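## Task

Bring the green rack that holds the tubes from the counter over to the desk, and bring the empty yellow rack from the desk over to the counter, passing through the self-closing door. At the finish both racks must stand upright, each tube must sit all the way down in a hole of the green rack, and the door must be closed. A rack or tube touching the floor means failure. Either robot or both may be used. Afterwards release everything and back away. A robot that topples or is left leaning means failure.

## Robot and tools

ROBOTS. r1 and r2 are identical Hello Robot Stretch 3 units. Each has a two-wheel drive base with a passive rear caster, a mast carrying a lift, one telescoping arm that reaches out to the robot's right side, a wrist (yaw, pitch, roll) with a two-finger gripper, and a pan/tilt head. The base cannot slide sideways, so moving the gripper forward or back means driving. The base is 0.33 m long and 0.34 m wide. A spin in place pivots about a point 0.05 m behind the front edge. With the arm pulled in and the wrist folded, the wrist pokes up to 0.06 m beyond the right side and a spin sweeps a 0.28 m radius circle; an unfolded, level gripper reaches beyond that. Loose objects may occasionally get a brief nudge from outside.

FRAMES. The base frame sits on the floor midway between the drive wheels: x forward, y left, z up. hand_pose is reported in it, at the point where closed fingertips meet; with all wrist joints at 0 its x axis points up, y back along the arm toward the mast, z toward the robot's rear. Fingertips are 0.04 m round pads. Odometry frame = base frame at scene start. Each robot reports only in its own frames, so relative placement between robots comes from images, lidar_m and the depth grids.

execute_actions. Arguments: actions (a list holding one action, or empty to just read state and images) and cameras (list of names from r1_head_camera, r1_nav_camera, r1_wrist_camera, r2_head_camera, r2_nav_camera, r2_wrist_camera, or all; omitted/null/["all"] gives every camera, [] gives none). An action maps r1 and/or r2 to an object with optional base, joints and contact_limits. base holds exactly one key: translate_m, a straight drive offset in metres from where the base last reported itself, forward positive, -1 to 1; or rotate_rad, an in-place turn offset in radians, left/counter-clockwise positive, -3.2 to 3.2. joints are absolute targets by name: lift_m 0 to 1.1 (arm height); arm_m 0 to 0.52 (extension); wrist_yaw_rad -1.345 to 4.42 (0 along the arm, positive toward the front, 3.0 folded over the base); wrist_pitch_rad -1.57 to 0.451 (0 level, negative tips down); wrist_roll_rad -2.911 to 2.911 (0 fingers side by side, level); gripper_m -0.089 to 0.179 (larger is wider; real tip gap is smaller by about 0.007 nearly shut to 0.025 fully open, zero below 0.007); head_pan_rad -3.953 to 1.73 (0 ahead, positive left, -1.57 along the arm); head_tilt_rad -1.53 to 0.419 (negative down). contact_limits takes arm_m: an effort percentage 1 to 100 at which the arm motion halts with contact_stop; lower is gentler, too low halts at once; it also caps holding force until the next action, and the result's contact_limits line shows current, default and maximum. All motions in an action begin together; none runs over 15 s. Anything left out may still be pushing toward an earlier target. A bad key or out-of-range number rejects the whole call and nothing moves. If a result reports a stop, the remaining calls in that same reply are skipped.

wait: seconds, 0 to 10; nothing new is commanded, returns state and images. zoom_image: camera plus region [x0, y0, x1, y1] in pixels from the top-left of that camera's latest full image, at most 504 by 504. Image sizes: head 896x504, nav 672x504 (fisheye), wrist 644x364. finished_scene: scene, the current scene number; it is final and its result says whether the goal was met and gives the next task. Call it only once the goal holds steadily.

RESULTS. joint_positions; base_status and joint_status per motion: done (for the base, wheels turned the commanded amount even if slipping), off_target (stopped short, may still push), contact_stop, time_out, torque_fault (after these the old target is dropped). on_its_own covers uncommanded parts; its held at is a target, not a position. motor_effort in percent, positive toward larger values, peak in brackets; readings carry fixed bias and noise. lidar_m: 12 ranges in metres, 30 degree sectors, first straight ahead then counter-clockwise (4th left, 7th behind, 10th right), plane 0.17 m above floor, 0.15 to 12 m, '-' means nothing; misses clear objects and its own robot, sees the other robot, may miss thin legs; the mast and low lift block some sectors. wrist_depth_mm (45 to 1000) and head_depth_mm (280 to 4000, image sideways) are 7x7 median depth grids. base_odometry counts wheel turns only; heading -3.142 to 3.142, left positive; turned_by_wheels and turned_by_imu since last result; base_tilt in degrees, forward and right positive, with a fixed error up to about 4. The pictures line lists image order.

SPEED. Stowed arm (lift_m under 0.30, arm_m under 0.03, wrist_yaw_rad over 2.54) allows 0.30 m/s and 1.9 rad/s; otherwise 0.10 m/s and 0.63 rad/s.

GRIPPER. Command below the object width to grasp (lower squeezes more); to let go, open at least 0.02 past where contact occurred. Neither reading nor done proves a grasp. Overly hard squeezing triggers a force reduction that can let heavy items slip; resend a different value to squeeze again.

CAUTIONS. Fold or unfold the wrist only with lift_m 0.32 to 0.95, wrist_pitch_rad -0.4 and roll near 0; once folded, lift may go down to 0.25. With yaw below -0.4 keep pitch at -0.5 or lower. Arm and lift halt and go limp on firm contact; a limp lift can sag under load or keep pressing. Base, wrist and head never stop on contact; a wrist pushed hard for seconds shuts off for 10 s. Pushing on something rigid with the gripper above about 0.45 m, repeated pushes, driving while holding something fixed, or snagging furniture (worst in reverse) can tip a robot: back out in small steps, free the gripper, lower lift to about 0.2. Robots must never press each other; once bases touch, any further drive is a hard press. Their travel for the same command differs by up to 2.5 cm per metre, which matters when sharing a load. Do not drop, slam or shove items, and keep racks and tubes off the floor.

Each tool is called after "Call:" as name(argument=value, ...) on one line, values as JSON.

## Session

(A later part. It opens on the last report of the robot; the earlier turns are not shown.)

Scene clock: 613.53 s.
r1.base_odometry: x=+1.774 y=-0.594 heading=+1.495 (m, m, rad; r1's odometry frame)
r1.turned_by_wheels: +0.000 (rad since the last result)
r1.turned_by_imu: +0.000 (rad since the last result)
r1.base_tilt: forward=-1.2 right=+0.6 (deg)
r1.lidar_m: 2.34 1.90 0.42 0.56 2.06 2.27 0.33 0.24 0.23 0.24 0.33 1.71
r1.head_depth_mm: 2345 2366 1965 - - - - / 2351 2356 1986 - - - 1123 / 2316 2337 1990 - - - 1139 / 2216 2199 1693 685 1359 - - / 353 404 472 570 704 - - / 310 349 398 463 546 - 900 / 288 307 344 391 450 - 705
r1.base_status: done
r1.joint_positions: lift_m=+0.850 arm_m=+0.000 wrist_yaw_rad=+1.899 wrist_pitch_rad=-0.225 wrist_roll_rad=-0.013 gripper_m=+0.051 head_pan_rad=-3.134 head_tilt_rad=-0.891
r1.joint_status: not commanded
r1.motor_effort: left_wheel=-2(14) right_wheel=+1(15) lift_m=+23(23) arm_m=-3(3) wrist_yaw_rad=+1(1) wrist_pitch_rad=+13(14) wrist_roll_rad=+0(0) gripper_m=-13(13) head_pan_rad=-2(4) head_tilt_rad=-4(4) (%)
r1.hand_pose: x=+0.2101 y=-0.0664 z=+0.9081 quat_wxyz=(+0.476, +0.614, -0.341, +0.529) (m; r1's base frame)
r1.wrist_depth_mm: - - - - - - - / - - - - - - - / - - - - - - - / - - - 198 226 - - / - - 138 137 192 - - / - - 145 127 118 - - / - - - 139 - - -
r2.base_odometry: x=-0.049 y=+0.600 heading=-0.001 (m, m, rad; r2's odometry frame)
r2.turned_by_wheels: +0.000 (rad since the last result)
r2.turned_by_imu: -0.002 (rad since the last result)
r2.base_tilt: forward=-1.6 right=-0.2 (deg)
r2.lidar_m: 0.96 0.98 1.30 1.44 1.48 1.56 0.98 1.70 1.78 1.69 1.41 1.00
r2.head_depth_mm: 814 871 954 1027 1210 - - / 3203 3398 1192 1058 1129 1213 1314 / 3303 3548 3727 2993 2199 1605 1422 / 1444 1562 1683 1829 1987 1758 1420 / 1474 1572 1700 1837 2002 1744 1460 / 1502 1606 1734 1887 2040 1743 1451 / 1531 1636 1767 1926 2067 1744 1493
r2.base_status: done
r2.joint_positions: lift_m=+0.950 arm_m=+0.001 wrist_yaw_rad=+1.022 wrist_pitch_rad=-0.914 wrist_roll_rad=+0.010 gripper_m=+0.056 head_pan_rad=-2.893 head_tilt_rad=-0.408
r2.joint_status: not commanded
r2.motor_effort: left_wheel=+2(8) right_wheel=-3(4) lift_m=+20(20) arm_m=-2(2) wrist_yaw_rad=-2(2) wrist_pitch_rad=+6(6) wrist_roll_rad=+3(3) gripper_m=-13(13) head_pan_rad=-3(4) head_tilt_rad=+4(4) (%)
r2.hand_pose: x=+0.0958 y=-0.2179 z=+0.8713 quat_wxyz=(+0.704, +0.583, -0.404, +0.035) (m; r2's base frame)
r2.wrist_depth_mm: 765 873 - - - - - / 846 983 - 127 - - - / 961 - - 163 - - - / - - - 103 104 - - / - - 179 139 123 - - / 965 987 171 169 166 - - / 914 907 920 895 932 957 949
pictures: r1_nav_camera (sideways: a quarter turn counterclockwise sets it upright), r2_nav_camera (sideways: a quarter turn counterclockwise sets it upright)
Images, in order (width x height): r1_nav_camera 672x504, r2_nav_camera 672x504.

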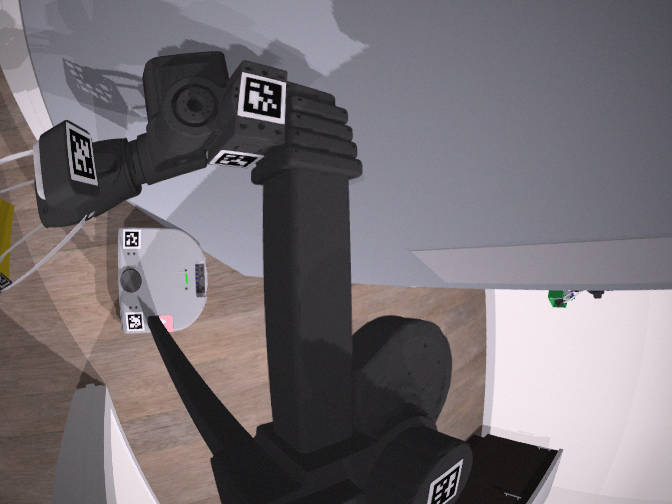

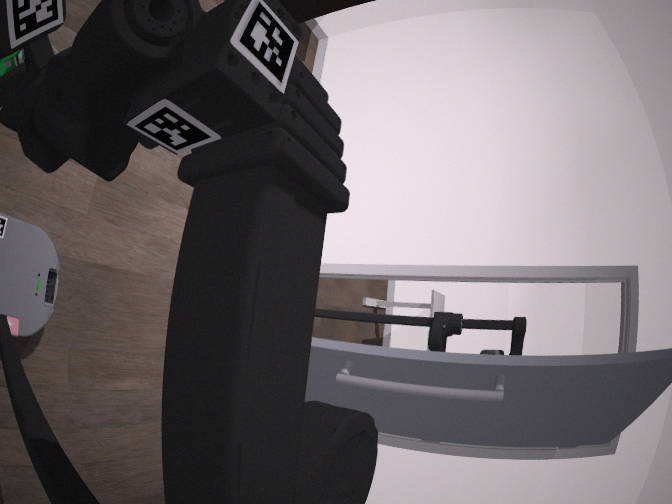

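Call:
execute_actions(actions=[{"r1":{"base":{"rotate_rad":0.3}}}], cameras=[])

Call:
execute_actions(actions=[{"r1":{"base":{"translate_m":-0.3}}}], cameras=["r1_nav_camera","r2_nav_camera"])

Scene clock: 623.33 s.
r1.base_odometry: x=+1.774 y=-0.594 heading=+1.795 (m, m, rad; r1's odometry frame)
r1.turned_by_wheels: +0.300 (rad since the last result)
r1.turned_by_imu: +0.298 (rad since the last result)
r1.base_tilt: forward=-1.1 right=+0.6 (deg)
r1.lidar_m: 1.90 0.44 0.42 1.84 1.98 2.42 0.29 0.25 0.25 0.29 0.50 2.11
r1.head_depth_mm: 2185 2334 1970 - - - - / 383 478 1701 - - - 1127 / 341 404 483 - - - 1137 / 310 361 432 488 718 - - / 291 325 381 462 584 - - / - 300 341 404 488 - 908 / - 286 309 360 423 - 760
r1.base_status: done
r1.joint_positions: lift_m=+0.850 arm_m=+0.000 wrist_yaw_rad=+1.899 wrist_pitch_rad=-0.225 wrist_roll_rad=-0.013 gripper_m=+0.051 head_pan_rad=-3.134 head_tilt_rad=-0.891
r1.joint_status: not commanded
r1.motor_effort: left_wheel=-5(15) right_wheel=+3(11) lift_m=+23(23) arm_m=-3(3) wrist_yaw_rad=+0(0) wrist_pitch_rad=+13(14) wrist_roll_rad=+0(0) gripper_m=-13(13) head_pan_rad=-5(3) head_tilt_rad=-4(4) (%)
r1.hand_pose: x=+0.2101 y=-0.0664 z=+0.9081 quat_wxyz=(+0.476, +0.614, -0.341, +0.529) (m; r1's base frame)
r1.wrist_depth_mm: 370 - - - - - - / 376 - - - - - - / 379 - - - - - - / 386 - - 198 226 - - / 400 - 137 137 192 - - / 427 506 145 127 118 - - / 473 590 - 139 - - -
r2.base_odometry: x=-0.049 y=+0.600 heading=-0.001 (m, m, rad; r2's odometry frame)
r2.turned_by_wheels: +0.000 (rad since the last result)
r2.turned_by_imu: -0.001 (rad since the last result)
r2.base_tilt: forward=-1.5 right=-0.2 (deg)
r2.lidar_m: 0.95 0.98 1.31 1.44 1.48 1.54 0.96 1.70 1.77 1.69 1.41 1.00
r2.head_depth_mm: 794 850 917 1012 1119 - - / 3215 3395 1238 3189 2073 1529 1309 / 3308 3526 3721 3154 2145 1617 1427 / 1459 1557 1678 1825 2005 1761 1412 / 1468 1573 1708 1833 2007 1758 1459 / 1508 1605 1735 1895 2021 1749 1459 / 1533 1630 1773 1924 2072 1740 1481
r2.base_status: not commanded
r2.joint_positions: lift_m=+0.950 arm_m=+0.001 wrist_yaw_rad=+1.022 wrist_pitch_rad=-0.914 wrist_roll_rad=+0.010 gripper_m=+0.056 head_pan_rad=-2.893 head_tilt_rad=-0.408
r2.joint_status: not commanded
r2.motor_effort: left_wheel=+2(2) right_wheel=-3(3) lift_m=+20(20) arm_m=-2(2) wrist_yaw_rad=-2(2) wrist_pitch_rad=+6(6) wrist_roll_rad=+3(3) gripper_m=-14(13) head_pan_rad=-4(4) head_tilt_rad=+4(4) (%)
r2.hand_pose: x=+0.0958 y=-0.2179 z=+0.8713 quat_wxyz=(+0.704, +0.583, -0.404, +0.035) (m; r2's base frame)
r2.wrist_depth_mm: 757 857 - - - - - / 847 978 - 127 - - - / 954 - - 163 - - - / - - - 103 104 - - / - - 179 138 123 - - / 976 978 171 169 165 - - / 905 917 923 907 930 949 966
pictures: none
No camera images: the call's "cameras" was empty. Leave "cameras" out to get every camera's image.

Scene clock: 627.30 s.
r1.base_odometry: x=+1.841 y=-0.886 heading=+1.795 (m, m, rad; r1's odometry frame)
r1.turned_by_wheels: +0.000 (rad since the last result)
r1.turned_by_imu: +0.000 (rad since the last result)
r1.base_tilt: forward=-1.2 right=+0.4 (deg)
r1.lidar_m: 2.20 0.65 0.88 1.85 2.04 1.13 0.33 0.24 0.23 0.23 0.31 2.25
r1.head_depth_mm: 1914 2175 1974 - - - - / 1890 2167 1987 - - - 1127 / 1972 2202 1937 - - - 1136 / 2033 2224 1934 1699 1398 - - / 2069 2245 1920 1644 1434 - - / 2103 2300 1910 1558 569 - 899 / 2083 319 349 396 456 - 701
r1.base_status: done
r1.joint_positions: lift_m=+0.850 arm_m=+0.000 wrist_yaw_rad=+1.899 wrist_pitch_rad=-0.225 wrist_roll_rad=-0.013 gripper_m=+0.051 head_pan_rad=-3.134 head_tilt_rad=-0.891
r1.joint_status: not commanded
r1.motor_effort: left_wheel=-3(15) right_wheel=+2(8) lift_m=+23(23) arm_m=-3(3) wrist_yaw_rad=+1(0) wrist_pitch_rad=+14(13) wrist_roll_rad=+0(0) gripper_m=-14(13) head_pan_rad=-3(1) head_tilt_rad=-5(5) (%)
r1.hand_pose: x=+0.2101 y=-0.0664 z=+0.9081 quat_wxyz=(+0.476, +0.614, -0.341, +0.529) (m; r1's base frame)
r1.wrist_depth_mm: 669 564 - - - - - / 755 606 - - - - - / 847 673 - - - - - / - 751 698 198 226 - - / - 837 138 137 193 - - / - - 145 127 117 - - / - - 810 139 - - -
r2.base_odometry: x=-0.049 y=+0.600 heading=-0.001 (m, m, rad; r2's odometry frame)
r2.turned_by_wheels: +0.000 (rad since the last result)
r2.turned_by_imu: -0.001 (rad since the last result)
r2.base_tilt: forward=-1.6 right=-0.3 (deg)
r2.lidar_m: 0.95 0.98 1.31 1.44 1.48 0.89 1.04 1.70 1.77 1.69 1.41 1.00
r2.head_depth_mm: 3146 3375 971 3010 2444 - - / 3212 3399 958 2993 2121 1449 1245 / 3298 3484 3770 3380 2297 1713 1340 / 1454 1565 1684 1829 1982 1758 1424 / 1471 1579 1709 1843 2002 1766 1461 / 1504 1614 1734 1887 2033 1737 1453 / 1523 1646 1761 1911 2084 1738 1499
r2.base_status: not commanded
r2.joint_positions: lift_m=+0.950 arm_m=+0.001 wrist_yaw_rad=+1.022 wrist_pitch_rad=-0.914 wrist_roll_rad=+0.010 gripper_m=+0.056 head_pan_rad=-2.893 head_tilt_rad=-0.408
r2.joint_status: not commanded
r2.motor_effort: left_wheel=+2(3) right_wheel=-3(3) lift_m=+20(20) arm_m=-2(2) wrist_yaw_rad=-2(2) wrist_pitch_rad=+6(6) wrist_roll_rad=+3(3) gripper_m=-14(13) head_pan_rad=-3(3) head_tilt_rad=+3(3) (%)
r2.hand_pose: x=+0.0958 y=-0.2179 z=+0.8713 quat_wxyz=(+0.704, +0.583, -0.404, +0.035) (m; r2's base frame)
r2.wrist_depth_mm: 764 862 - - - - - / 849 999 - 128 - - - / 961 - - 164 - - - / - - - 103 104 - - / - - 179 138 123 - - / 952 973 170 170 166 - - / 893 901 913 931 916 939 937
pictures: r1_nav_camera (sideways: a quarter turn counterclockwise sets it upright), r2_nav_camera (sideways: a quarter turn counterclockwise sets it upright)
Images, in order (width x height): r1_nav_camera 672x504, r2_nav_camera 672x504.

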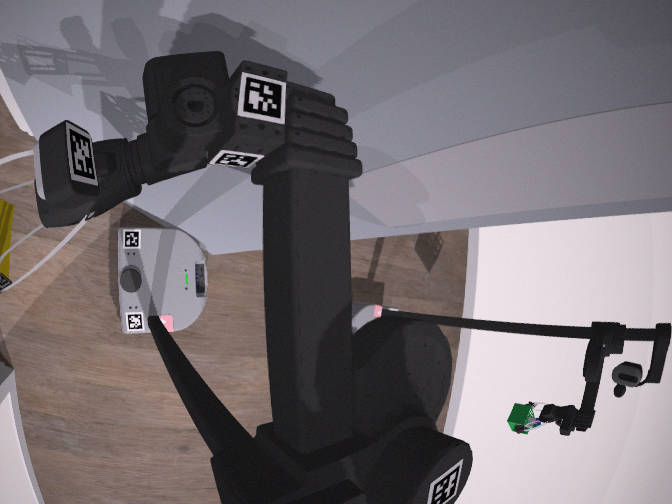

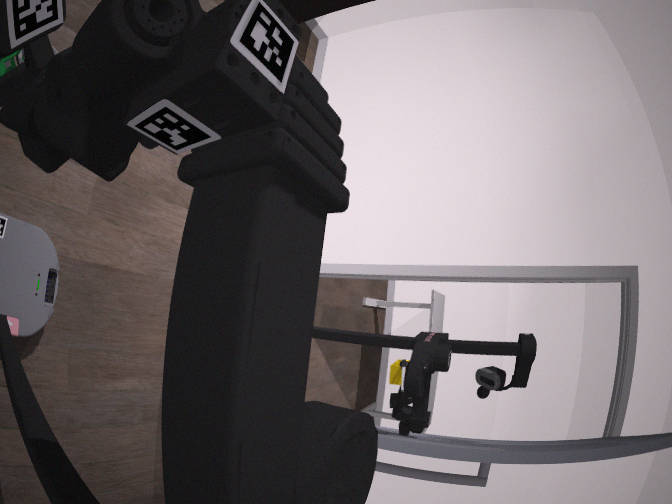

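Call:
execute_actions(actions=[{"r1":{"base":{"rotate_rad":1.0}}}], cameras=["r1_nav_camera","r2_nav_camera"])

Scene clock: 640.07 s.
r1.base_odometry: x=+1.841 y=-0.886 heading=+2.795 (m, m, rad; r1's odometry frame)
r1.turned_by_wheels: +1.000 (rad since the last result)
r1.turned_by_imu: +0.995 (rad since the last result)
r1.base_tilt: forward=-1.0 right=+0.5 (deg)
r1.lidar_m: 0.82 1.85 1.99 1.14 1.13 0.30 0.27 0.28 0.34 0.71 2.20 0.65
r1.head_depth_mm: - 296 339 - - - - / - 292 328 - - - 1134 / - 289 322 - - - 1135 / - 287 322 370 553 - - / - - 316 386 492 - - / - - 310 378 474 - 1097 / - - 304 369 460 - 1083
r1.base_status: done
r1.joint_positions: lift_m=+0.850 arm_m=+0.000 wrist_yaw_rad=+1.899 wrist_pitch_rad=-0.225 wrist_roll_rad=-0.013 gripper_m=+0.051 head_pan_rad=-3.134 head_tilt_rad=-0.891
r1.joint_status: not commanded
r1.motor_effort: left_wheel=-7(13) right_wheel=+1(11) lift_m=+23(23) arm_m=-3(3) wrist_yaw_rad=+1(1) wrist_pitch_rad=+14(14) wrist_roll_rad=+0(0) gripper_m=-14(14) head_pan_rad=-4(3) head_tilt_rad=-4(4) (%)
r1.hand_pose: x=+0.2101 y=-0.0664 z=+0.9081 quat_wxyz=(+0.476, +0.614, -0.341, +0.529) (m; r1's base frame)
r1.wrist_depth_mm: - - - - 895 538 384 / - - - - 926 545 412 / - - - - 915 551 434 / - - - 199 227 534 480 / - - 137 136 193 536 - / - - 145 127 118 555 - / - - - 139 767 623 -
r2.base_odometry: x=-0.049 y=+0.600 heading=-0.001 (m, m, rad; r2's odometry frame)
r2.turned_by_wheels: +0.000 (rad since the last result)
r2.turned_by_imu: -0.001 (rad since the last result)
r2.base_tilt: forward=-1.7 right=-0.2 (deg)
r2.lidar_m: 0.96 0.98 1.30 1.44 1.48 0.90 0.99 1.70 1.77 1.69 1.41 1.00
r2.head_depth_mm: 3114 1022 1198 2824 2320 - - / 3260 3417 3610 3187 2324 1801 1323 / 3324 3500 3797 3168 2314 1753 1423 / 1449 1561 1699 1842 2002 1772 1426 / 1472 1582 1696 1841 2020 1763 1456 / 1496 1616 1745 1892 2029 1754 1456 / 1529 1643 1779 1917 2078 1749 1497
r2.base_status: not commanded
r2.joint_positions: lift_m=+0.950 arm_m=+0.001 wrist_yaw_rad=+1.022 wrist_pitch_rad=-0.914 wrist_roll_rad=+0.010 gripper_m=+0.056 head_pan_rad=-2.893 head_tilt_rad=-0.408
r2.joint_status: not commanded
r2.motor_effort: left_wheel=+4(3) right_wheel=-3(3) lift_m=+20(20) arm_m=-2(2) wrist_yaw_rad=-2(2) wrist_pitch_rad=+6(6) wrist_roll_rad=+3(3) gripper_m=-13(13) head_pan_rad=-4(3) head_tilt_rad=+3(3) (%)
r2.hand_pose: x=+0.0958 y=-0.2179 z=+0.8713 quat_wxyz=(+0.704, +0.583, -0.404, +0.035) (m; r2's base frame)
r2.wrist_depth_mm: 748 854 - - - - - / 843 976 - 127 - - - / 975 - - 164 - - - / - - - 103 104 - - / - - 179 139 123 - - / 954 974 171 169 166 - - / 906 920 908 906 909 939 955
pictures: r1_nav_camera (sideways: a quarter turn counterclockwise sets it upright), r2_nav_camera (sideways: a quarter turn counterclockwise sets it upright)
Images, in order (width x height): r1_nav_camera 672x504, r2_nav_camera 672x504.

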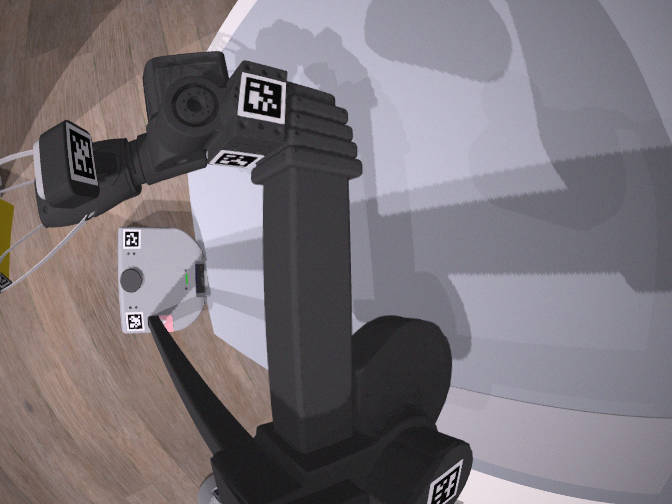

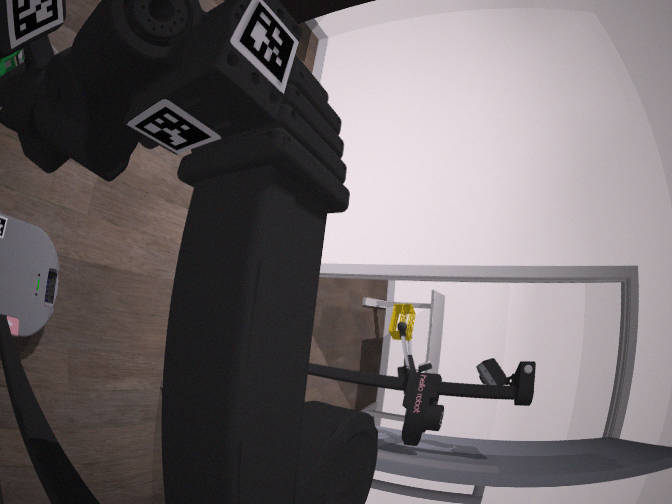

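Call:
execute_actions(actions=[{"r1":{"base":{"rotate_rad":0.35}},"r2":{"base":{"translate_m":-0.33}}}], cameras=["r1_nav_camera","r2_nav_camera"])

Scene clock: 663.13 s.
r1.base_odometry: x=+1.841 y=-0.886 heading=-3.138 (m, m, rad; r1's odometry frame)
r1.turned_by_wheels: +0.350 (rad since the last result)
r1.turned_by_imu: +0.348 (rad since the last result)
r1.base_tilt: forward=-1.1 right=+0.4 (deg)
r1.lidar_m: 1.62 1.88 2.22 0.74 0.33 0.28 0.27 0.30 0.48 2.20 0.65 0.66
r1.head_depth_mm: - - 299 - - - - / - - 297 - - - 1096 / - - 305 - - - 1101 / - 286 319 371 545 - - / - 289 328 402 514 - - / - 293 336 417 535 - 1123 / - 296 346 432 560 - 1108
r1.base_status: done
r1.joint_positions: lift_m=+0.850 arm_m=+0.000 wrist_yaw_rad=+1.899 wrist_pitch_rad=-0.225 wrist_roll_rad=-0.013 gripper_m=+0.051 head_pan_rad=-3.134 head_tilt_rad=-0.891
r1.joint_status: not commanded
r1.motor_effort: left_wheel=-4(14) right_wheel=+1(8) lift_m=+23(23) arm_m=-3(3) wrist_yaw_rad=+1(1) wrist_pitch_rad=+14(14) wrist_roll_rad=+0(0) gripper_m=-14(14) head_pan_rad=-2(3) head_tilt_rad=-4(4) (%)
r1.hand_pose: x=+0.2101 y=-0.0664 z=+0.9081 quat_wxyz=(+0.476, +0.614, -0.341, +0.529) (m; r1's base frame)
r1.wrist_depth_mm: - - - - - - 668 / - - - - - - 650 / - - - - - - 638 / - - - 198 226 - 614 / - - 137 136 192 - 605 / - - 144 127 118 871 582 / - - - 139 - - 574
r2.base_odometry: x=-0.379 y=+0.600 heading=-0.001 (m, m, rad; r2's odometry frame)
r2.turned_by_wheels: +0.000 (rad since the last result)
r2.turned_by_imu: -0.001 (rad since the last result)
r2.base_tilt: forward=-1.5 right=-0.3 (deg)
r2.lidar_m: 1.28 1.32 1.50 1.42 1.47 0.60 0.69 1.35 1.79 1.70 1.75 1.34
r2.head_depth_mm: 2932 3015 3249 2825 2443 - - / 2960 3176 3408 3016 2323 1794 1344 / 3024 3201 3399 995 2312 1772 1427 / 2977 3185 3432 1458 2122 1701 1425 / 1170 1254 1349 1464 1589 1690 1459 / 1197 1277 1380 1497 1633 1721 1457 / 1217 1308 1416 1535 1675 1748 1497
r2.base_status: done
r2.joint_positions: lift_m=+0.950 arm_m=+0.001 wrist_yaw_rad=+1.022 wrist_pitch_rad=-0.914 wrist_roll_rad=+0.010 gripper_m=+0.056 head_pan_rad=-2.893 head_tilt_rad=-0.408
r2.joint_status: not commanded
r2.motor_effort: left_wheel=+3(4) right_wheel=-2(8) lift_m=+20(19) arm_m=-2(2) wrist_yaw_rad=-2(2) wrist_pitch_rad=+6(6) wrist_roll_rad=+3(3) gripper_m=-13(14) head_pan_rad=-4(4) head_tilt_rad=+3(3) (%)
r2.hand_pose: x=+0.0958 y=-0.2179 z=+0.8713 quat_wxyz=(+0.704, +0.583, -0.404, +0.035) (m; r2's base frame)
r2.wrist_depth_mm: - - - - - - - / - - - 127 - - - / - - - 163 - - - / - - - 103 104 - - / - - 179 138 123 - - / 959 984 170 170 166 - - / 910 907 910 912 926 943 954
pictures: r1_nav_camera (sideways: a quarter turn counterclockwise sets it upright), r2_nav_camera (sideways: a quarter turn counterclockwise sets it upright)
Images, in order (width x height): r1_nav_camera 672x504, r2_nav_camera 672x504.

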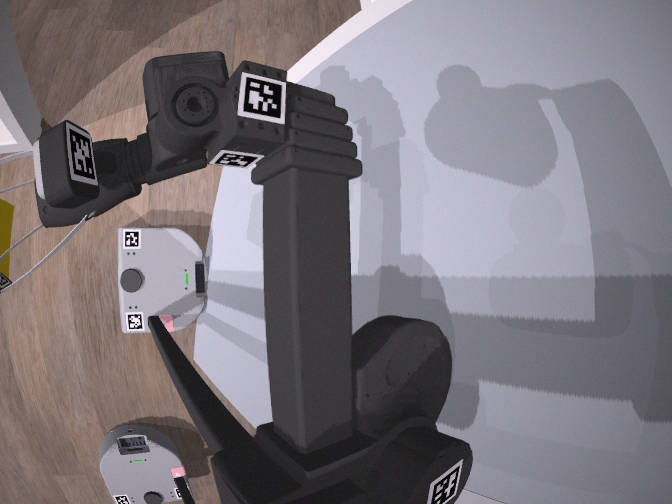

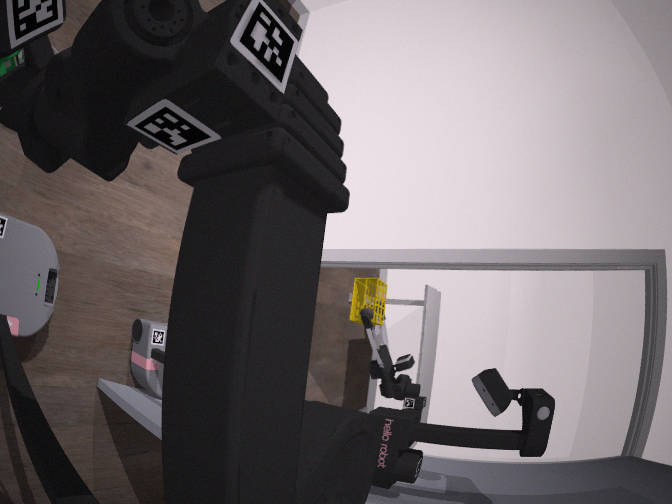

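Call:
execute_actions(actions=[{"r1":{"base":{"translate_m":0.85}},"r2":{"base":{"translate_m":-0.17}}}], cameras=["r1_nav_camera","r2_nav_camera"])

Scene clock: 684.33 s.
r1.base_odometry: x=+0.991 y=-0.889 heading=-3.138 (m, m, rad; r1's odometry frame)
r1.turned_by_wheels: +0.000 (rad since the last result)
r1.turned_by_imu: -0.004 (rad since the last result)
r1.base_tilt: forward=-1.1 right=+0.5 (deg)
r1.lidar_m: 1.01 1.02 1.34 2.15 2.21 0.97 2.14 0.69 0.48 0.46 0.47 0.61
r1.head_depth_mm: 2040 2281 1973 - - - - / 2036 2262 2020 - - - 1132 / 2011 2231 1974 - - - 1138 / 2035 2248 1911 1724 1386 - - / 2008 2213 1930 1624 1441 - - / 1997 2209 1897 1634 1439 - 1122 / 1901 1916 1804 1616 1423 - 1114
r1.base_status: done
r1.joint_positions: lift_m=+0.850 arm_m=+0.000 wrist_yaw_rad=+1.899 wrist_pitch_rad=-0.225 wrist_roll_rad=-0.013 gripper_m=+0.051 head_pan_rad=-3.134 head_tilt_rad=-0.891
r1.joint_status: not commanded
r1.motor_effort: left_wheel=-1(10) right_wheel=+1(21) lift_m=+23(23) arm_m=-3(3) wrist_yaw_rad=+1(1) wrist_pitch_rad=+14(14) wrist_roll_rad=+0(0) gripper_m=-14(13) head_pan_rad=-3(3) head_tilt_rad=-4(4) (%)
r1.hand_pose: x=+0.2100 y=-0.0664 z=+0.9081 quat_wxyz=(+0.476, +0.614, -0.341, +0.529) (m; r1's base frame)
r1.wrist_depth_mm: - - - - - - 589 / - - 956 - - - 570 / - - - - - - 565 / - - - 198 226 965 541 / - - 137 137 193 914 529 / - - 145 127 118 765 507 / - - - 139 - 961 488
r2.base_odometry: x=-0.549 y=+0.600 heading=-0.001 (m, m, rad; r2's odometry frame)
r2.turned_by_wheels: +0.000 (rad since the last result)
r2.turned_by_imu: -0.003 (rad since the last result)
r2.base_tilt: forward=-1.5 right=-0.2 (deg)
r2.lidar_m: 1.45 1.49 1.49 1.42 1.46 1.22 1.16 1.19 0.84 1.71 1.76 1.52
r2.head_depth_mm: 951 1016 1090 1165 1251 - - / 970 1043 1107 1197 1289 1410 1389 / 983 1050 1124 1216 1324 1443 1420 / 1003 1051 1124 1231 1354 1494 1411 / 1017 1093 1171 1265 1389 1516 1456 / 1040 1114 1204 1300 1425 1568 1466 / 1062 1138 1230 1332 1466 1586 1492
r2.base_status: done
r2.joint_positions: lift_m=+0.950 arm_m=+0.001 wrist_yaw_rad=+1.022 wrist_pitch_rad=-0.914 wrist_roll_rad=+0.010 gripper_m=+0.056 head_pan_rad=-2.893 head_tilt_rad=-0.408
r2.joint_status: not commanded
r2.motor_effort: left_wheel=+3(4) right_wheel=-2(8) lift_m=+20(20) arm_m=-2(2) wrist_yaw_rad=-2(3) wrist_pitch_rad=+6(6) wrist_roll_rad=+3(3) gripper_m=-14(13) head_pan_rad=-4(4) head_tilt_rad=+3(4) (%)
r2.hand_pose: x=+0.0958 y=-0.2179 z=+0.8713 quat_wxyz=(+0.704, +0.583, -0.404, +0.035) (m; r2's base frame)
r2.wrist_depth_mm: - - - - - - - / - - - 127 - - - / - - - 163 - - - / - - - 103 104 - - / - - 179 138 123 - - / 951 981 170 170 166 - - / 902 900 910 922 906 935 950
pictures: r1_nav_camera (sideways: a quarter turn counterclockwise sets it upright), r2_nav_camera (sideways: a quarter turn counterclockwise sets it upright)
Images, in order (width x height): r1_nav_camera 672x504, r2_nav_camera 672x504.

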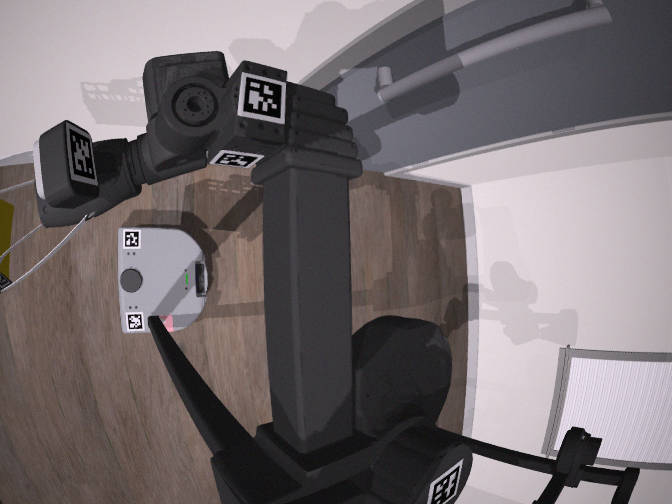

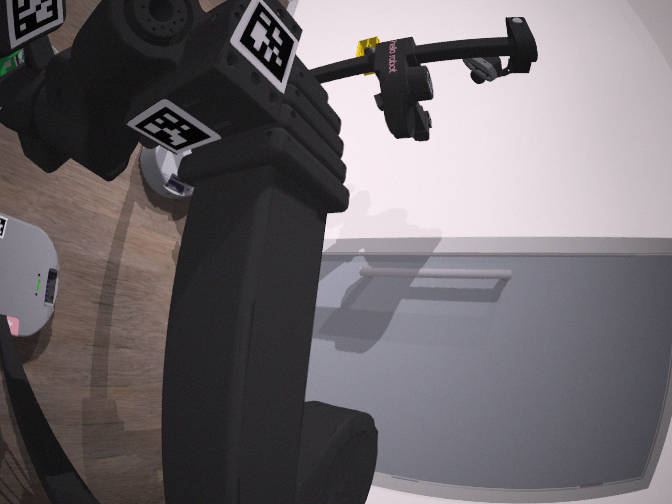

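Call:
execute_actions(actions=[{"r1":{"base":{"translate_m":0.3},"joints":{"lift_m":1.0,"head_pan_rad":-0.5,"head_tilt_rad":-0.6}},"r2":{"base":{"translate_m":0.75}}}], cameras=["r1_nav_camera"])

Call:
execute_actions(actions=[{"r1":{"base":{"rotate_rad":1.57}}}], cameras=["r1_nav_camera"])

Scene clock: 728.17 s.
r1.base_odometry: x=+0.691 y=-0.890 heading=-3.138 (m, m, rad; r1's odometry frame)
r1.turned_by_wheels: +0.000 (rad since the last result)
r1.turned_by_imu: -0.003 (rad since the last result)
r1.base_tilt: forward=-1.2 right=+0.6 (deg)
r1.lidar_m: 1.00 0.73 0.93 2.17 1.74 2.57 2.24 0.66 0.46 0.44 0.45 0.59
r1.head_depth_mm: 474 502 535 572 616 664 - / 525 560 602 650 705 766 829 / 591 634 688 754 824 919 1042 / 669 730 802 887 972 1090 1213 / 780 866 966 1083 718 321 1195 / 933 1049 1203 1395 329 321 - / 1120 1243 1376 1523 323 320 -
r1.base_status: done
r1.joint_positions: lift_m=+1.000 arm_m=+0.000 wrist_yaw_rad=+1.899 wrist_pitch_rad=-0.225 wrist_roll_rad=-0.013 gripper_m=+0.051 head_pan_rad=-0.507 head_tilt_rad=-0.606
r1.joint_status: all done
r1.motor_effort: left_wheel=-1(5) right_wheel=+1(5) lift_m=+26(24) arm_m=-3(3) wrist_yaw_rad=+1(0) wrist_pitch_rad=+13(14) wrist_roll_rad=+0(0) gripper_m=-13(14) head_pan_rad=+3(39) head_tilt_rad=+3(22) (%)
r1.hand_pose: x=+0.2100 y=-0.0664 z=+1.0579 quat_wxyz=(+0.476, +0.614, -0.341, +0.529) (m; r1's base frame)
r1.wrist_depth_mm: - - - - - - 550 / - - - - - - 535 / 858 860 852 - - 937 522 / 904 829 760 198 227 905 509 / - 933 137 136 192 848 498 / - - 145 127 117 728 492 / - - - 138 - 905 474
r2.base_odometry: x=+0.201 y=+0.600 heading=+0.000 (m, m, rad; r2's odometry frame)
r2.turned_by_wheels: +0.000 (rad since the last result)
r2.turned_by_imu: -0.003 (rad since the last result)
r2.base_tilt: forward=-1.6 right=-0.2 (deg)
r2.lidar_m: 0.71 0.73 0.97 1.45 1.49 1.98 1.91 1.60 1.76 1.69 1.04 0.74
r2.head_depth_mm: 1583 1688 1826 1953 2081 - - / 1618 1713 1856 1996 2142 1793 1393 / 1634 1750 1881 2026 2153 1758 1418 / 1670 1790 1914 2075 2226 1757 1425 / 1703 1817 1967 2130 2237 1759 1452 / 1729 1846 2001 2171 2269 1758 1454 / 1759 1884 2040 2221 1993 1740 1492
r2.base_status: done
r2.joint_positions: lift_m=+0.950 arm_m=+0.001 wrist_yaw_rad=+1.022 wrist_pitch_rad=-0.914 wrist_roll_rad=+0.010 gripper_m=+0.056 head_pan_rad=-2.893 head_tilt_rad=-0.408
r2.joint_status: not commanded
r2.motor_effort: left_wheel=+2(8) right_wheel=-3(4) lift_m=+20(19) arm_m=-2(2) wrist_yaw_rad=-2(2) wrist_pitch_rad=+6(6) wrist_roll_rad=+3(3) gripper_m=-14(13) head_pan_rad=-3(3) head_tilt_rad=+3(4) (%)
r2.hand_pose: x=+0.0958 y=-0.2179 z=+0.8713 quat_wxyz=(+0.704, +0.583, -0.404, +0.035) (m; r2's base frame)
r2.wrist_depth_mm: 553 629 758 899 - - - / 610 706 830 128 - - - / 699 816 979 163 - - - / 803 989 - 103 104 - - / 932 - 179 139 123 - - / 946 983 171 170 166 - - / 903 908 895 911 924 949 941
pictures: r1_nav_camera (sideways: a quarter turn counterclockwise sets it upright)
Images, in order (width x height): r1_nav_camera 672x504.

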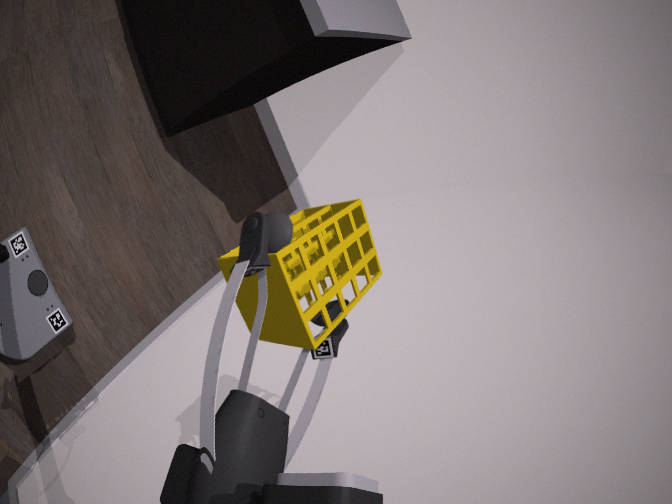

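Scene clock: 731.60 s.
r1.base_odometry: x=+0.691 y=-0.890 heading=-1.568 (m, m, rad; r1's odometry frame)
r1.turned_by_wheels: +1.570 (rad since the last result)
r1.turned_by_imu: +1.568 (rad since the last result)
r1.base_tilt: forward=-1.1 right=+0.5 (deg)
r1.lidar_m: 2.17 1.74 2.59 2.31 0.67 0.47 0.44 0.45 0.58 1.04 0.73 0.93
r1.head_depth_mm: 1491 1461 931 929 997 1073 - / 1636 1438 994 1047 1146 1240 1350 / 1831 1418 1100 1214 1324 1461 1277 / 2064 1398 1297 1446 1587 1447 1235 / 2101 1490 1558 1757 997 321 1192 / 2014 1730 1943 2148 329 321 - / 1933 2086 2323 2213 323 320 -
r1.base_status: done
r1.joint_positions: lift_m=+1.000 arm_m=+0.000 wrist_yaw_rad=+1.899 wrist_pitch_rad=-0.225 wrist_roll_rad=-0.013 gripper_m=+0.051 head_pan_rad=-0.507 head_tilt_rad=-0.606
r1.joint_status: not commanded
r1.motor_effort: left_wheel=-3(8) right_wheel=+3(8) lift_m=+26(25) arm_m=-3(3) wrist_yaw_rad=+0(0) wrist_pitch_rad=+14(14) wrist_roll_rad=+0(0) gripper_m=-13(13) head_pan_rad=+3(3) head_tilt_rad=+3(3) (%)
r1.hand_pose: x=+0.2100 y=-0.0664 z=+1.0579 quat_wxyz=(+0.476, +0.614, -0.341, +0.529) (m; r1's base frame)
r1.wrist_depth_mm: - - - - - - - / - - - - - - - / - - - - - - 955 / - - - 198 226 - 895 / - - 137 136 193 - 882 / - - 145 127 117 - 849 / - - - 139 - - 821
r2.base_odometry: x=+0.201 y=+0.600 heading=+0.000 (m, m, rad; r2's odometry frame)
r2.turned_by_wheels: +0.000 (rad since the last result)
r2.turned_by_imu: -0.001 (rad since the last result)
r2.base_tilt: forward=-1.7 right=-0.2 (deg)
r2.lidar_m: 0.71 0.73 0.97 1.45 1.49 1.98 1.91 1.72 1.76 1.68 1.04 0.74
r2.head_depth_mm: 1588 1700 1797 1951 2076 - - / 1620 1722 1846 1982 2127 1799 1381 / 1643 1723 1869 2028 2128 1776 1416 / 1660 1782 1906 2075 2202 1761 1419 / 1693 1820 1968 2133 2242 1758 1460 / 1729 1855 2004 2164 2256 1745 1465 / 1759 1835 2012 2182 1921 1743 1501
r2.base_status: not commanded
r2.joint_positions: lift_m=+0.950 arm_m=+0.001 wrist_yaw_rad=+1.022 wrist_pitch_rad=-0.914 wrist_roll_rad=+0.010 gripper_m=+0.056 head_pan_rad=-2.893 head_tilt_rad=-0.408
r2.joint_status: not commanded
r2.motor_effort: left_wheel=+3(2) right_wheel=-3(3) lift_m=+19(19) arm_m=-2(2) wrist_yaw_rad=-2(2) wrist_pitch_rad=+6(6) wrist_roll_rad=+3(3) gripper_m=-13(13) head_pan_rad=-3(3) head_tilt_rad=+4(4) (%)
r2.hand_pose: x=+0.0958 y=-0.2179 z=+0.8713 quat_wxyz=(+0.704, +0.583, -0.404, +0.035) (m; r2's base frame)
r2.wrist_depth_mm: 553 622 742 903 - - - / 607 723 836 127 - - - / 697 832 960 163 - - - / 798 968 - 103 104 - - / 920 - 179 139 123 - - / 943 987 170 170 165 - - / 903 914 904 906 929 933 948
pictures: r1_nav_camera (sideways: a quarter turn counterclockwise sets it upright)
Images, in order (width x height): r1_nav_camera 672x504.

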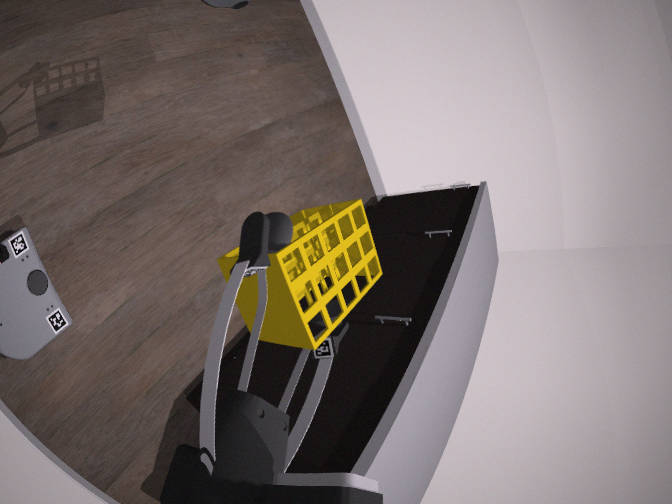

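Call:
execute_actions(actions=[{"r1":{"base":{"translate_m":0.65},"joints":{"wrist_yaw_rad":0.6,"head_pan_rad":-1.4,"head_tilt_rad":-0.7}}}], cameras=[])

Call:
execute_actions(actions=[{"r1":{"joints":{"arm_m":0.42,"lift_m":0.95}}}], cameras=["r1_head_camera","r1_wrist_camera"])

Scene clock: 747.23 s.
r1.base_odometry: x=+0.692 y=-1.540 heading=-1.569 (m, m, rad; r1's odometry frame)
r1.turned_by_wheels: +0.000 (rad since the last result)
r1.turned_by_imu: -0.004 (rad since the last result)
r1.base_tilt: forward=-1.2 right=+0.5 (deg)
r1.lidar_m: 1.53 1.56 1.29 2.48 1.66 1.15 1.09 1.11 0.69 0.65 0.67 0.87
r1.head_depth_mm: 1085 1093 779 - - - - / 1092 1079 772 745 - - - / 1098 1059 831 - - - 1223 / 1119 1049 822 - - 1242 1218 / 1118 1035 460 375 1000 1164 1214 / 1130 1024 459 374 975 1194 1207 / 1153 1009 768 858 989 1223 1207
r1.base_status: done
r1.joint_positions: lift_m=+1.000 arm_m=+0.000 wrist_yaw_rad=+0.603 wrist_pitch_rad=-0.225 wrist_roll_rad=-0.013 gripper_m=+0.051 head_pan_rad=-1.393 head_tilt_rad=-0.691
r1.joint_status: all done
r1.motor_effort: left_wheel=-2(4) right_wheel=+2(9) lift_m=+26(26) arm_m=-3(3) wrist_yaw_rad=-2(4) wrist_pitch_rad=+14(14) wrist_roll_rad=+0(0) gripper_m=-13(13) head_pan_rad=-3(42) head_tilt_rad=-4(12) (%)
r1.hand_pose: x=+0.1171 y=-0.3466 z=+1.0579 quat_wxyz=(+0.699, +0.283, -0.643, +0.135) (m; r1's base frame)
r1.wrist_depth_mm: - - - - 927 827 736 / - - - - 978 853 758 / - 853 864 854 864 885 791 / - 796 636 198 226 559 567 / - 904 137 136 193 418 419 / - - 145 127 117 419 366 / - - 854 139 506 480 402
r2.base_odometry: x=+0.201 y=+0.600 heading=+0.000 (m, m, rad; r2's odometry frame)
r2.turned_by_wheels: +0.000 (rad since the last result)
r2.turned_by_imu: -0.002 (rad since the last result)
r2.base_tilt: forward=-1.7 right=-0.2 (deg)
r2.lidar_m: 0.71 0.73 0.97 1.45 1.49 1.98 1.91 1.96 1.23 1.68 1.04 0.74
r2.head_depth_mm: 1588 1694 1827 1944 2090 - - / 1605 1724 1849 1991 2127 1801 1382 / 1642 1727 1880 2019 2146 1753 1424 / 1667 1787 1913 2083 2208 1757 1425 / 1695 1822 1961 2127 2229 1760 1458 / 1732 1847 2010 2187 2264 1754 1456 / 1765 1899 2061 2238 2293 1736 1497
r2.base_status: not commanded
r2.joint_positions: lift_m=+0.950 arm_m=+0.001 wrist_yaw_rad=+1.022 wrist_pitch_rad=-0.914 wrist_roll_rad=+0.010 gripper_m=+0.056 head_pan_rad=-2.893 head_tilt_rad=-0.408
r2.joint_status: not commanded
r2.motor_effort: left_wheel=+2(3) right_wheel=-3(3) lift_m=+20(19) arm_m=-2(2) wrist_yaw_rad=-3(2) wrist_pitch_rad=+6(6) wrist_roll_rad=+3(3) gripper_m=-13(13) head_pan_rad=-4(3) head_tilt_rad=+4(3) (%)
r2.hand_pose: x=+0.0958 y=-0.2179 z=+0.8713 quat_wxyz=(+0.704, +0.583, -0.404, +0.035) (m; r2's base frame)
r2.wrist_depth_mm: 552 630 734 900 - - - / 613 711 834 127 - - - / 699 835 991 163 - - - / 809 969 - 103 104 - - / 921 - 179 139 123 - - / 974 997 171 170 165 - - / 903 908 907 915 927 959 950
pictures: none
No camera images: the call's "cameras" was empty. Leave "cameras" out to get every camera's image.

Scene clock: 751.50 s.
r1.base_odometry: x=+0.692 y=-1.540 heading=-1.569 (m, m, rad; r1's odometry frame)
r1.turned_by_wheels: +0.000 (rad since the last result)
r1.turned_by_imu: -0.001 (rad since the last result)
r1.base_tilt: forward=-1.2 right=+0.5 (deg)
r1.lidar_m: 1.53 1.56 1.29 2.48 1.66 1.15 1.08 1.10 0.69 0.65 0.67 0.87
r1.head_depth_mm: 1064 - 773 765 889 1066 1237 / 1088 - 742 773 903 1092 1233 / 1101 1059 737 785 926 1111 1229 / 1108 817 745 796 942 1138 1219 / 1127 1040 752 799 957 1165 1214 / 1135 1024 746 823 968 1193 1211 / 1148 1009 763 835 994 1218 1206
r1.base_status: not commanded
r1.joint_positions: lift_m=+0.950 arm_m=+0.420 wrist_yaw_rad=+0.601 wrist_pitch_rad=-0.225 wrist_roll_rad=-0.013 gripper_m=+0.051 head_pan_rad=-1.393 head_tilt_rad=-0.691
r1.joint_status: all done
r1.motor_effort: left_wheel=-2(2) right_wheel=+2(2) lift_m=+19(26) arm_m=+3(3) wrist_yaw_rad=-2(2) wrist_pitch_rad=+13(14) wrist_roll_rad=+0(0) gripper_m=-14(13) head_pan_rad=-4(4) head_tilt_rad=-4(4) (%)
r1.hand_pose: x=+0.1167 y=-0.7664 z=+1.0083 quat_wxyz=(+0.699, +0.283, -0.643, +0.134) (m; r1's base frame)
r1.wrist_depth_mm: - 877 746 626 556 494 443 / - 957 786 673 577 517 466 / 676 679 673 660 602 545 489 / 443 441 449 198 226 447 446 / 330 331 137 136 193 332 329 / 264 265 145 127 118 262 263 / 221 220 205 139 205 219 219
r2.base_odometry: x=+0.201 y=+0.600 heading=+0.000 (m, m, rad; r2's odometry frame)
r2.turned_by_wheels: +0.000 (rad since the last result)
r2.turned_by_imu: -0.001 (rad since the last result)
r2.base_tilt: forward=-1.6 right=-0.1 (deg)
r2.lidar_m: 0.71 0.73 0.97 1.45 1.48 1.98 1.91 1.95 1.23 1.69 1.04 0.74
r2.head_depth_mm: 1584 1691 1825 1938 2087 - - / 1616 1721 1855 1996 2142 1785 1386 / 1642 1738 1897 2028 2155 1769 1407 / 1666 1788 1917 2082 2205 1775 1421 / 1694 1818 1963 2137 2235 1766 1458 / 1719 1853 2006 2176 2279 1737 1449 / 1746 1907 2036 2213 2299 1742 1496
r2.base_status: not commanded
r2.joint_positions: lift_m=+0.950 arm_m=+0.001 wrist_yaw_rad=+1.022 wrist_pitch_rad=-0.914 wrist_roll_rad=+0.010 gripper_m=+0.056 head_pan_rad=-2.893 head_tilt_rad=-0.408
r2.joint_status: not commanded
r2.motor_effort: left_wheel=+3(2) right_wheel=-3(3) lift_m=+20(19) arm_m=-2(2) wrist_yaw_rad=-2(2) wrist_pitch_rad=+6(6) wrist_roll_rad=+3(3) gripper_m=-13(13) head_pan_rad=-4(3) head_tilt_rad=+3(3) (%)
r2.hand_pose: x=+0.0958 y=-0.2179 z=+0.8713 quat_wxyz=(+0.704, +0.583, -0.404, +0.035) (m; r2's base frame)
r2.wrist_depth_mm: 547 635 748 911 - - - / 624 711 830 128 - - - / 697 829 970 163 - - - / 803 980 - 103 104 - - / 941 - 179 138 123 - - / 976 976 170 170 166 - - / 912 921 912 923 926 934 945
pictures: r1_head_camera (sideways: a quarter turn clockwise sets it upright), r1_wrist_camera
Images, in order (width x height): r1_head_camera 896x504, r1_wrist_camera 644x364.

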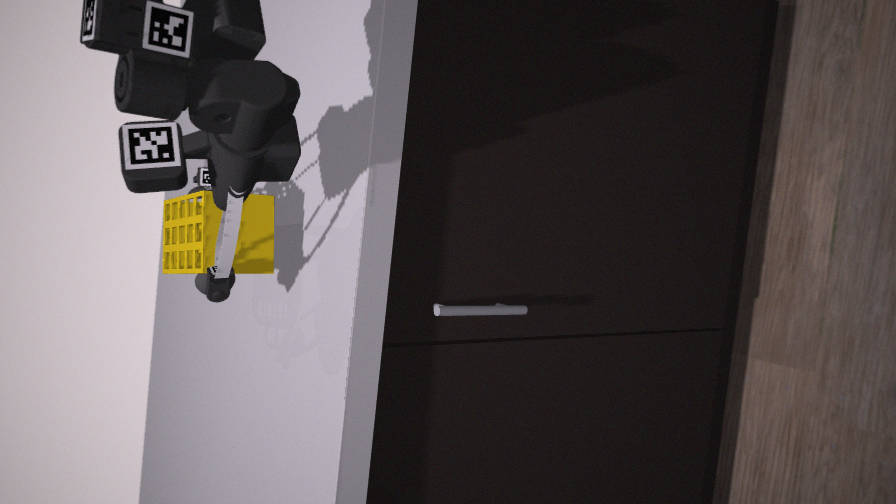

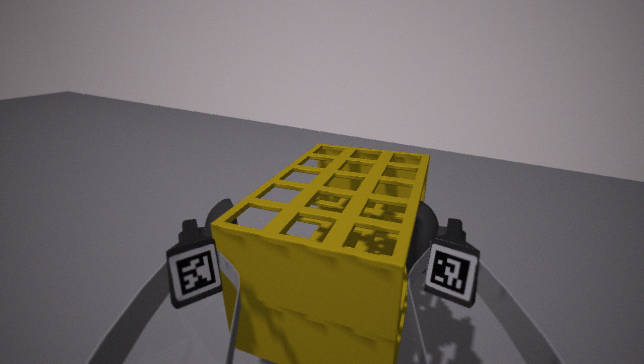

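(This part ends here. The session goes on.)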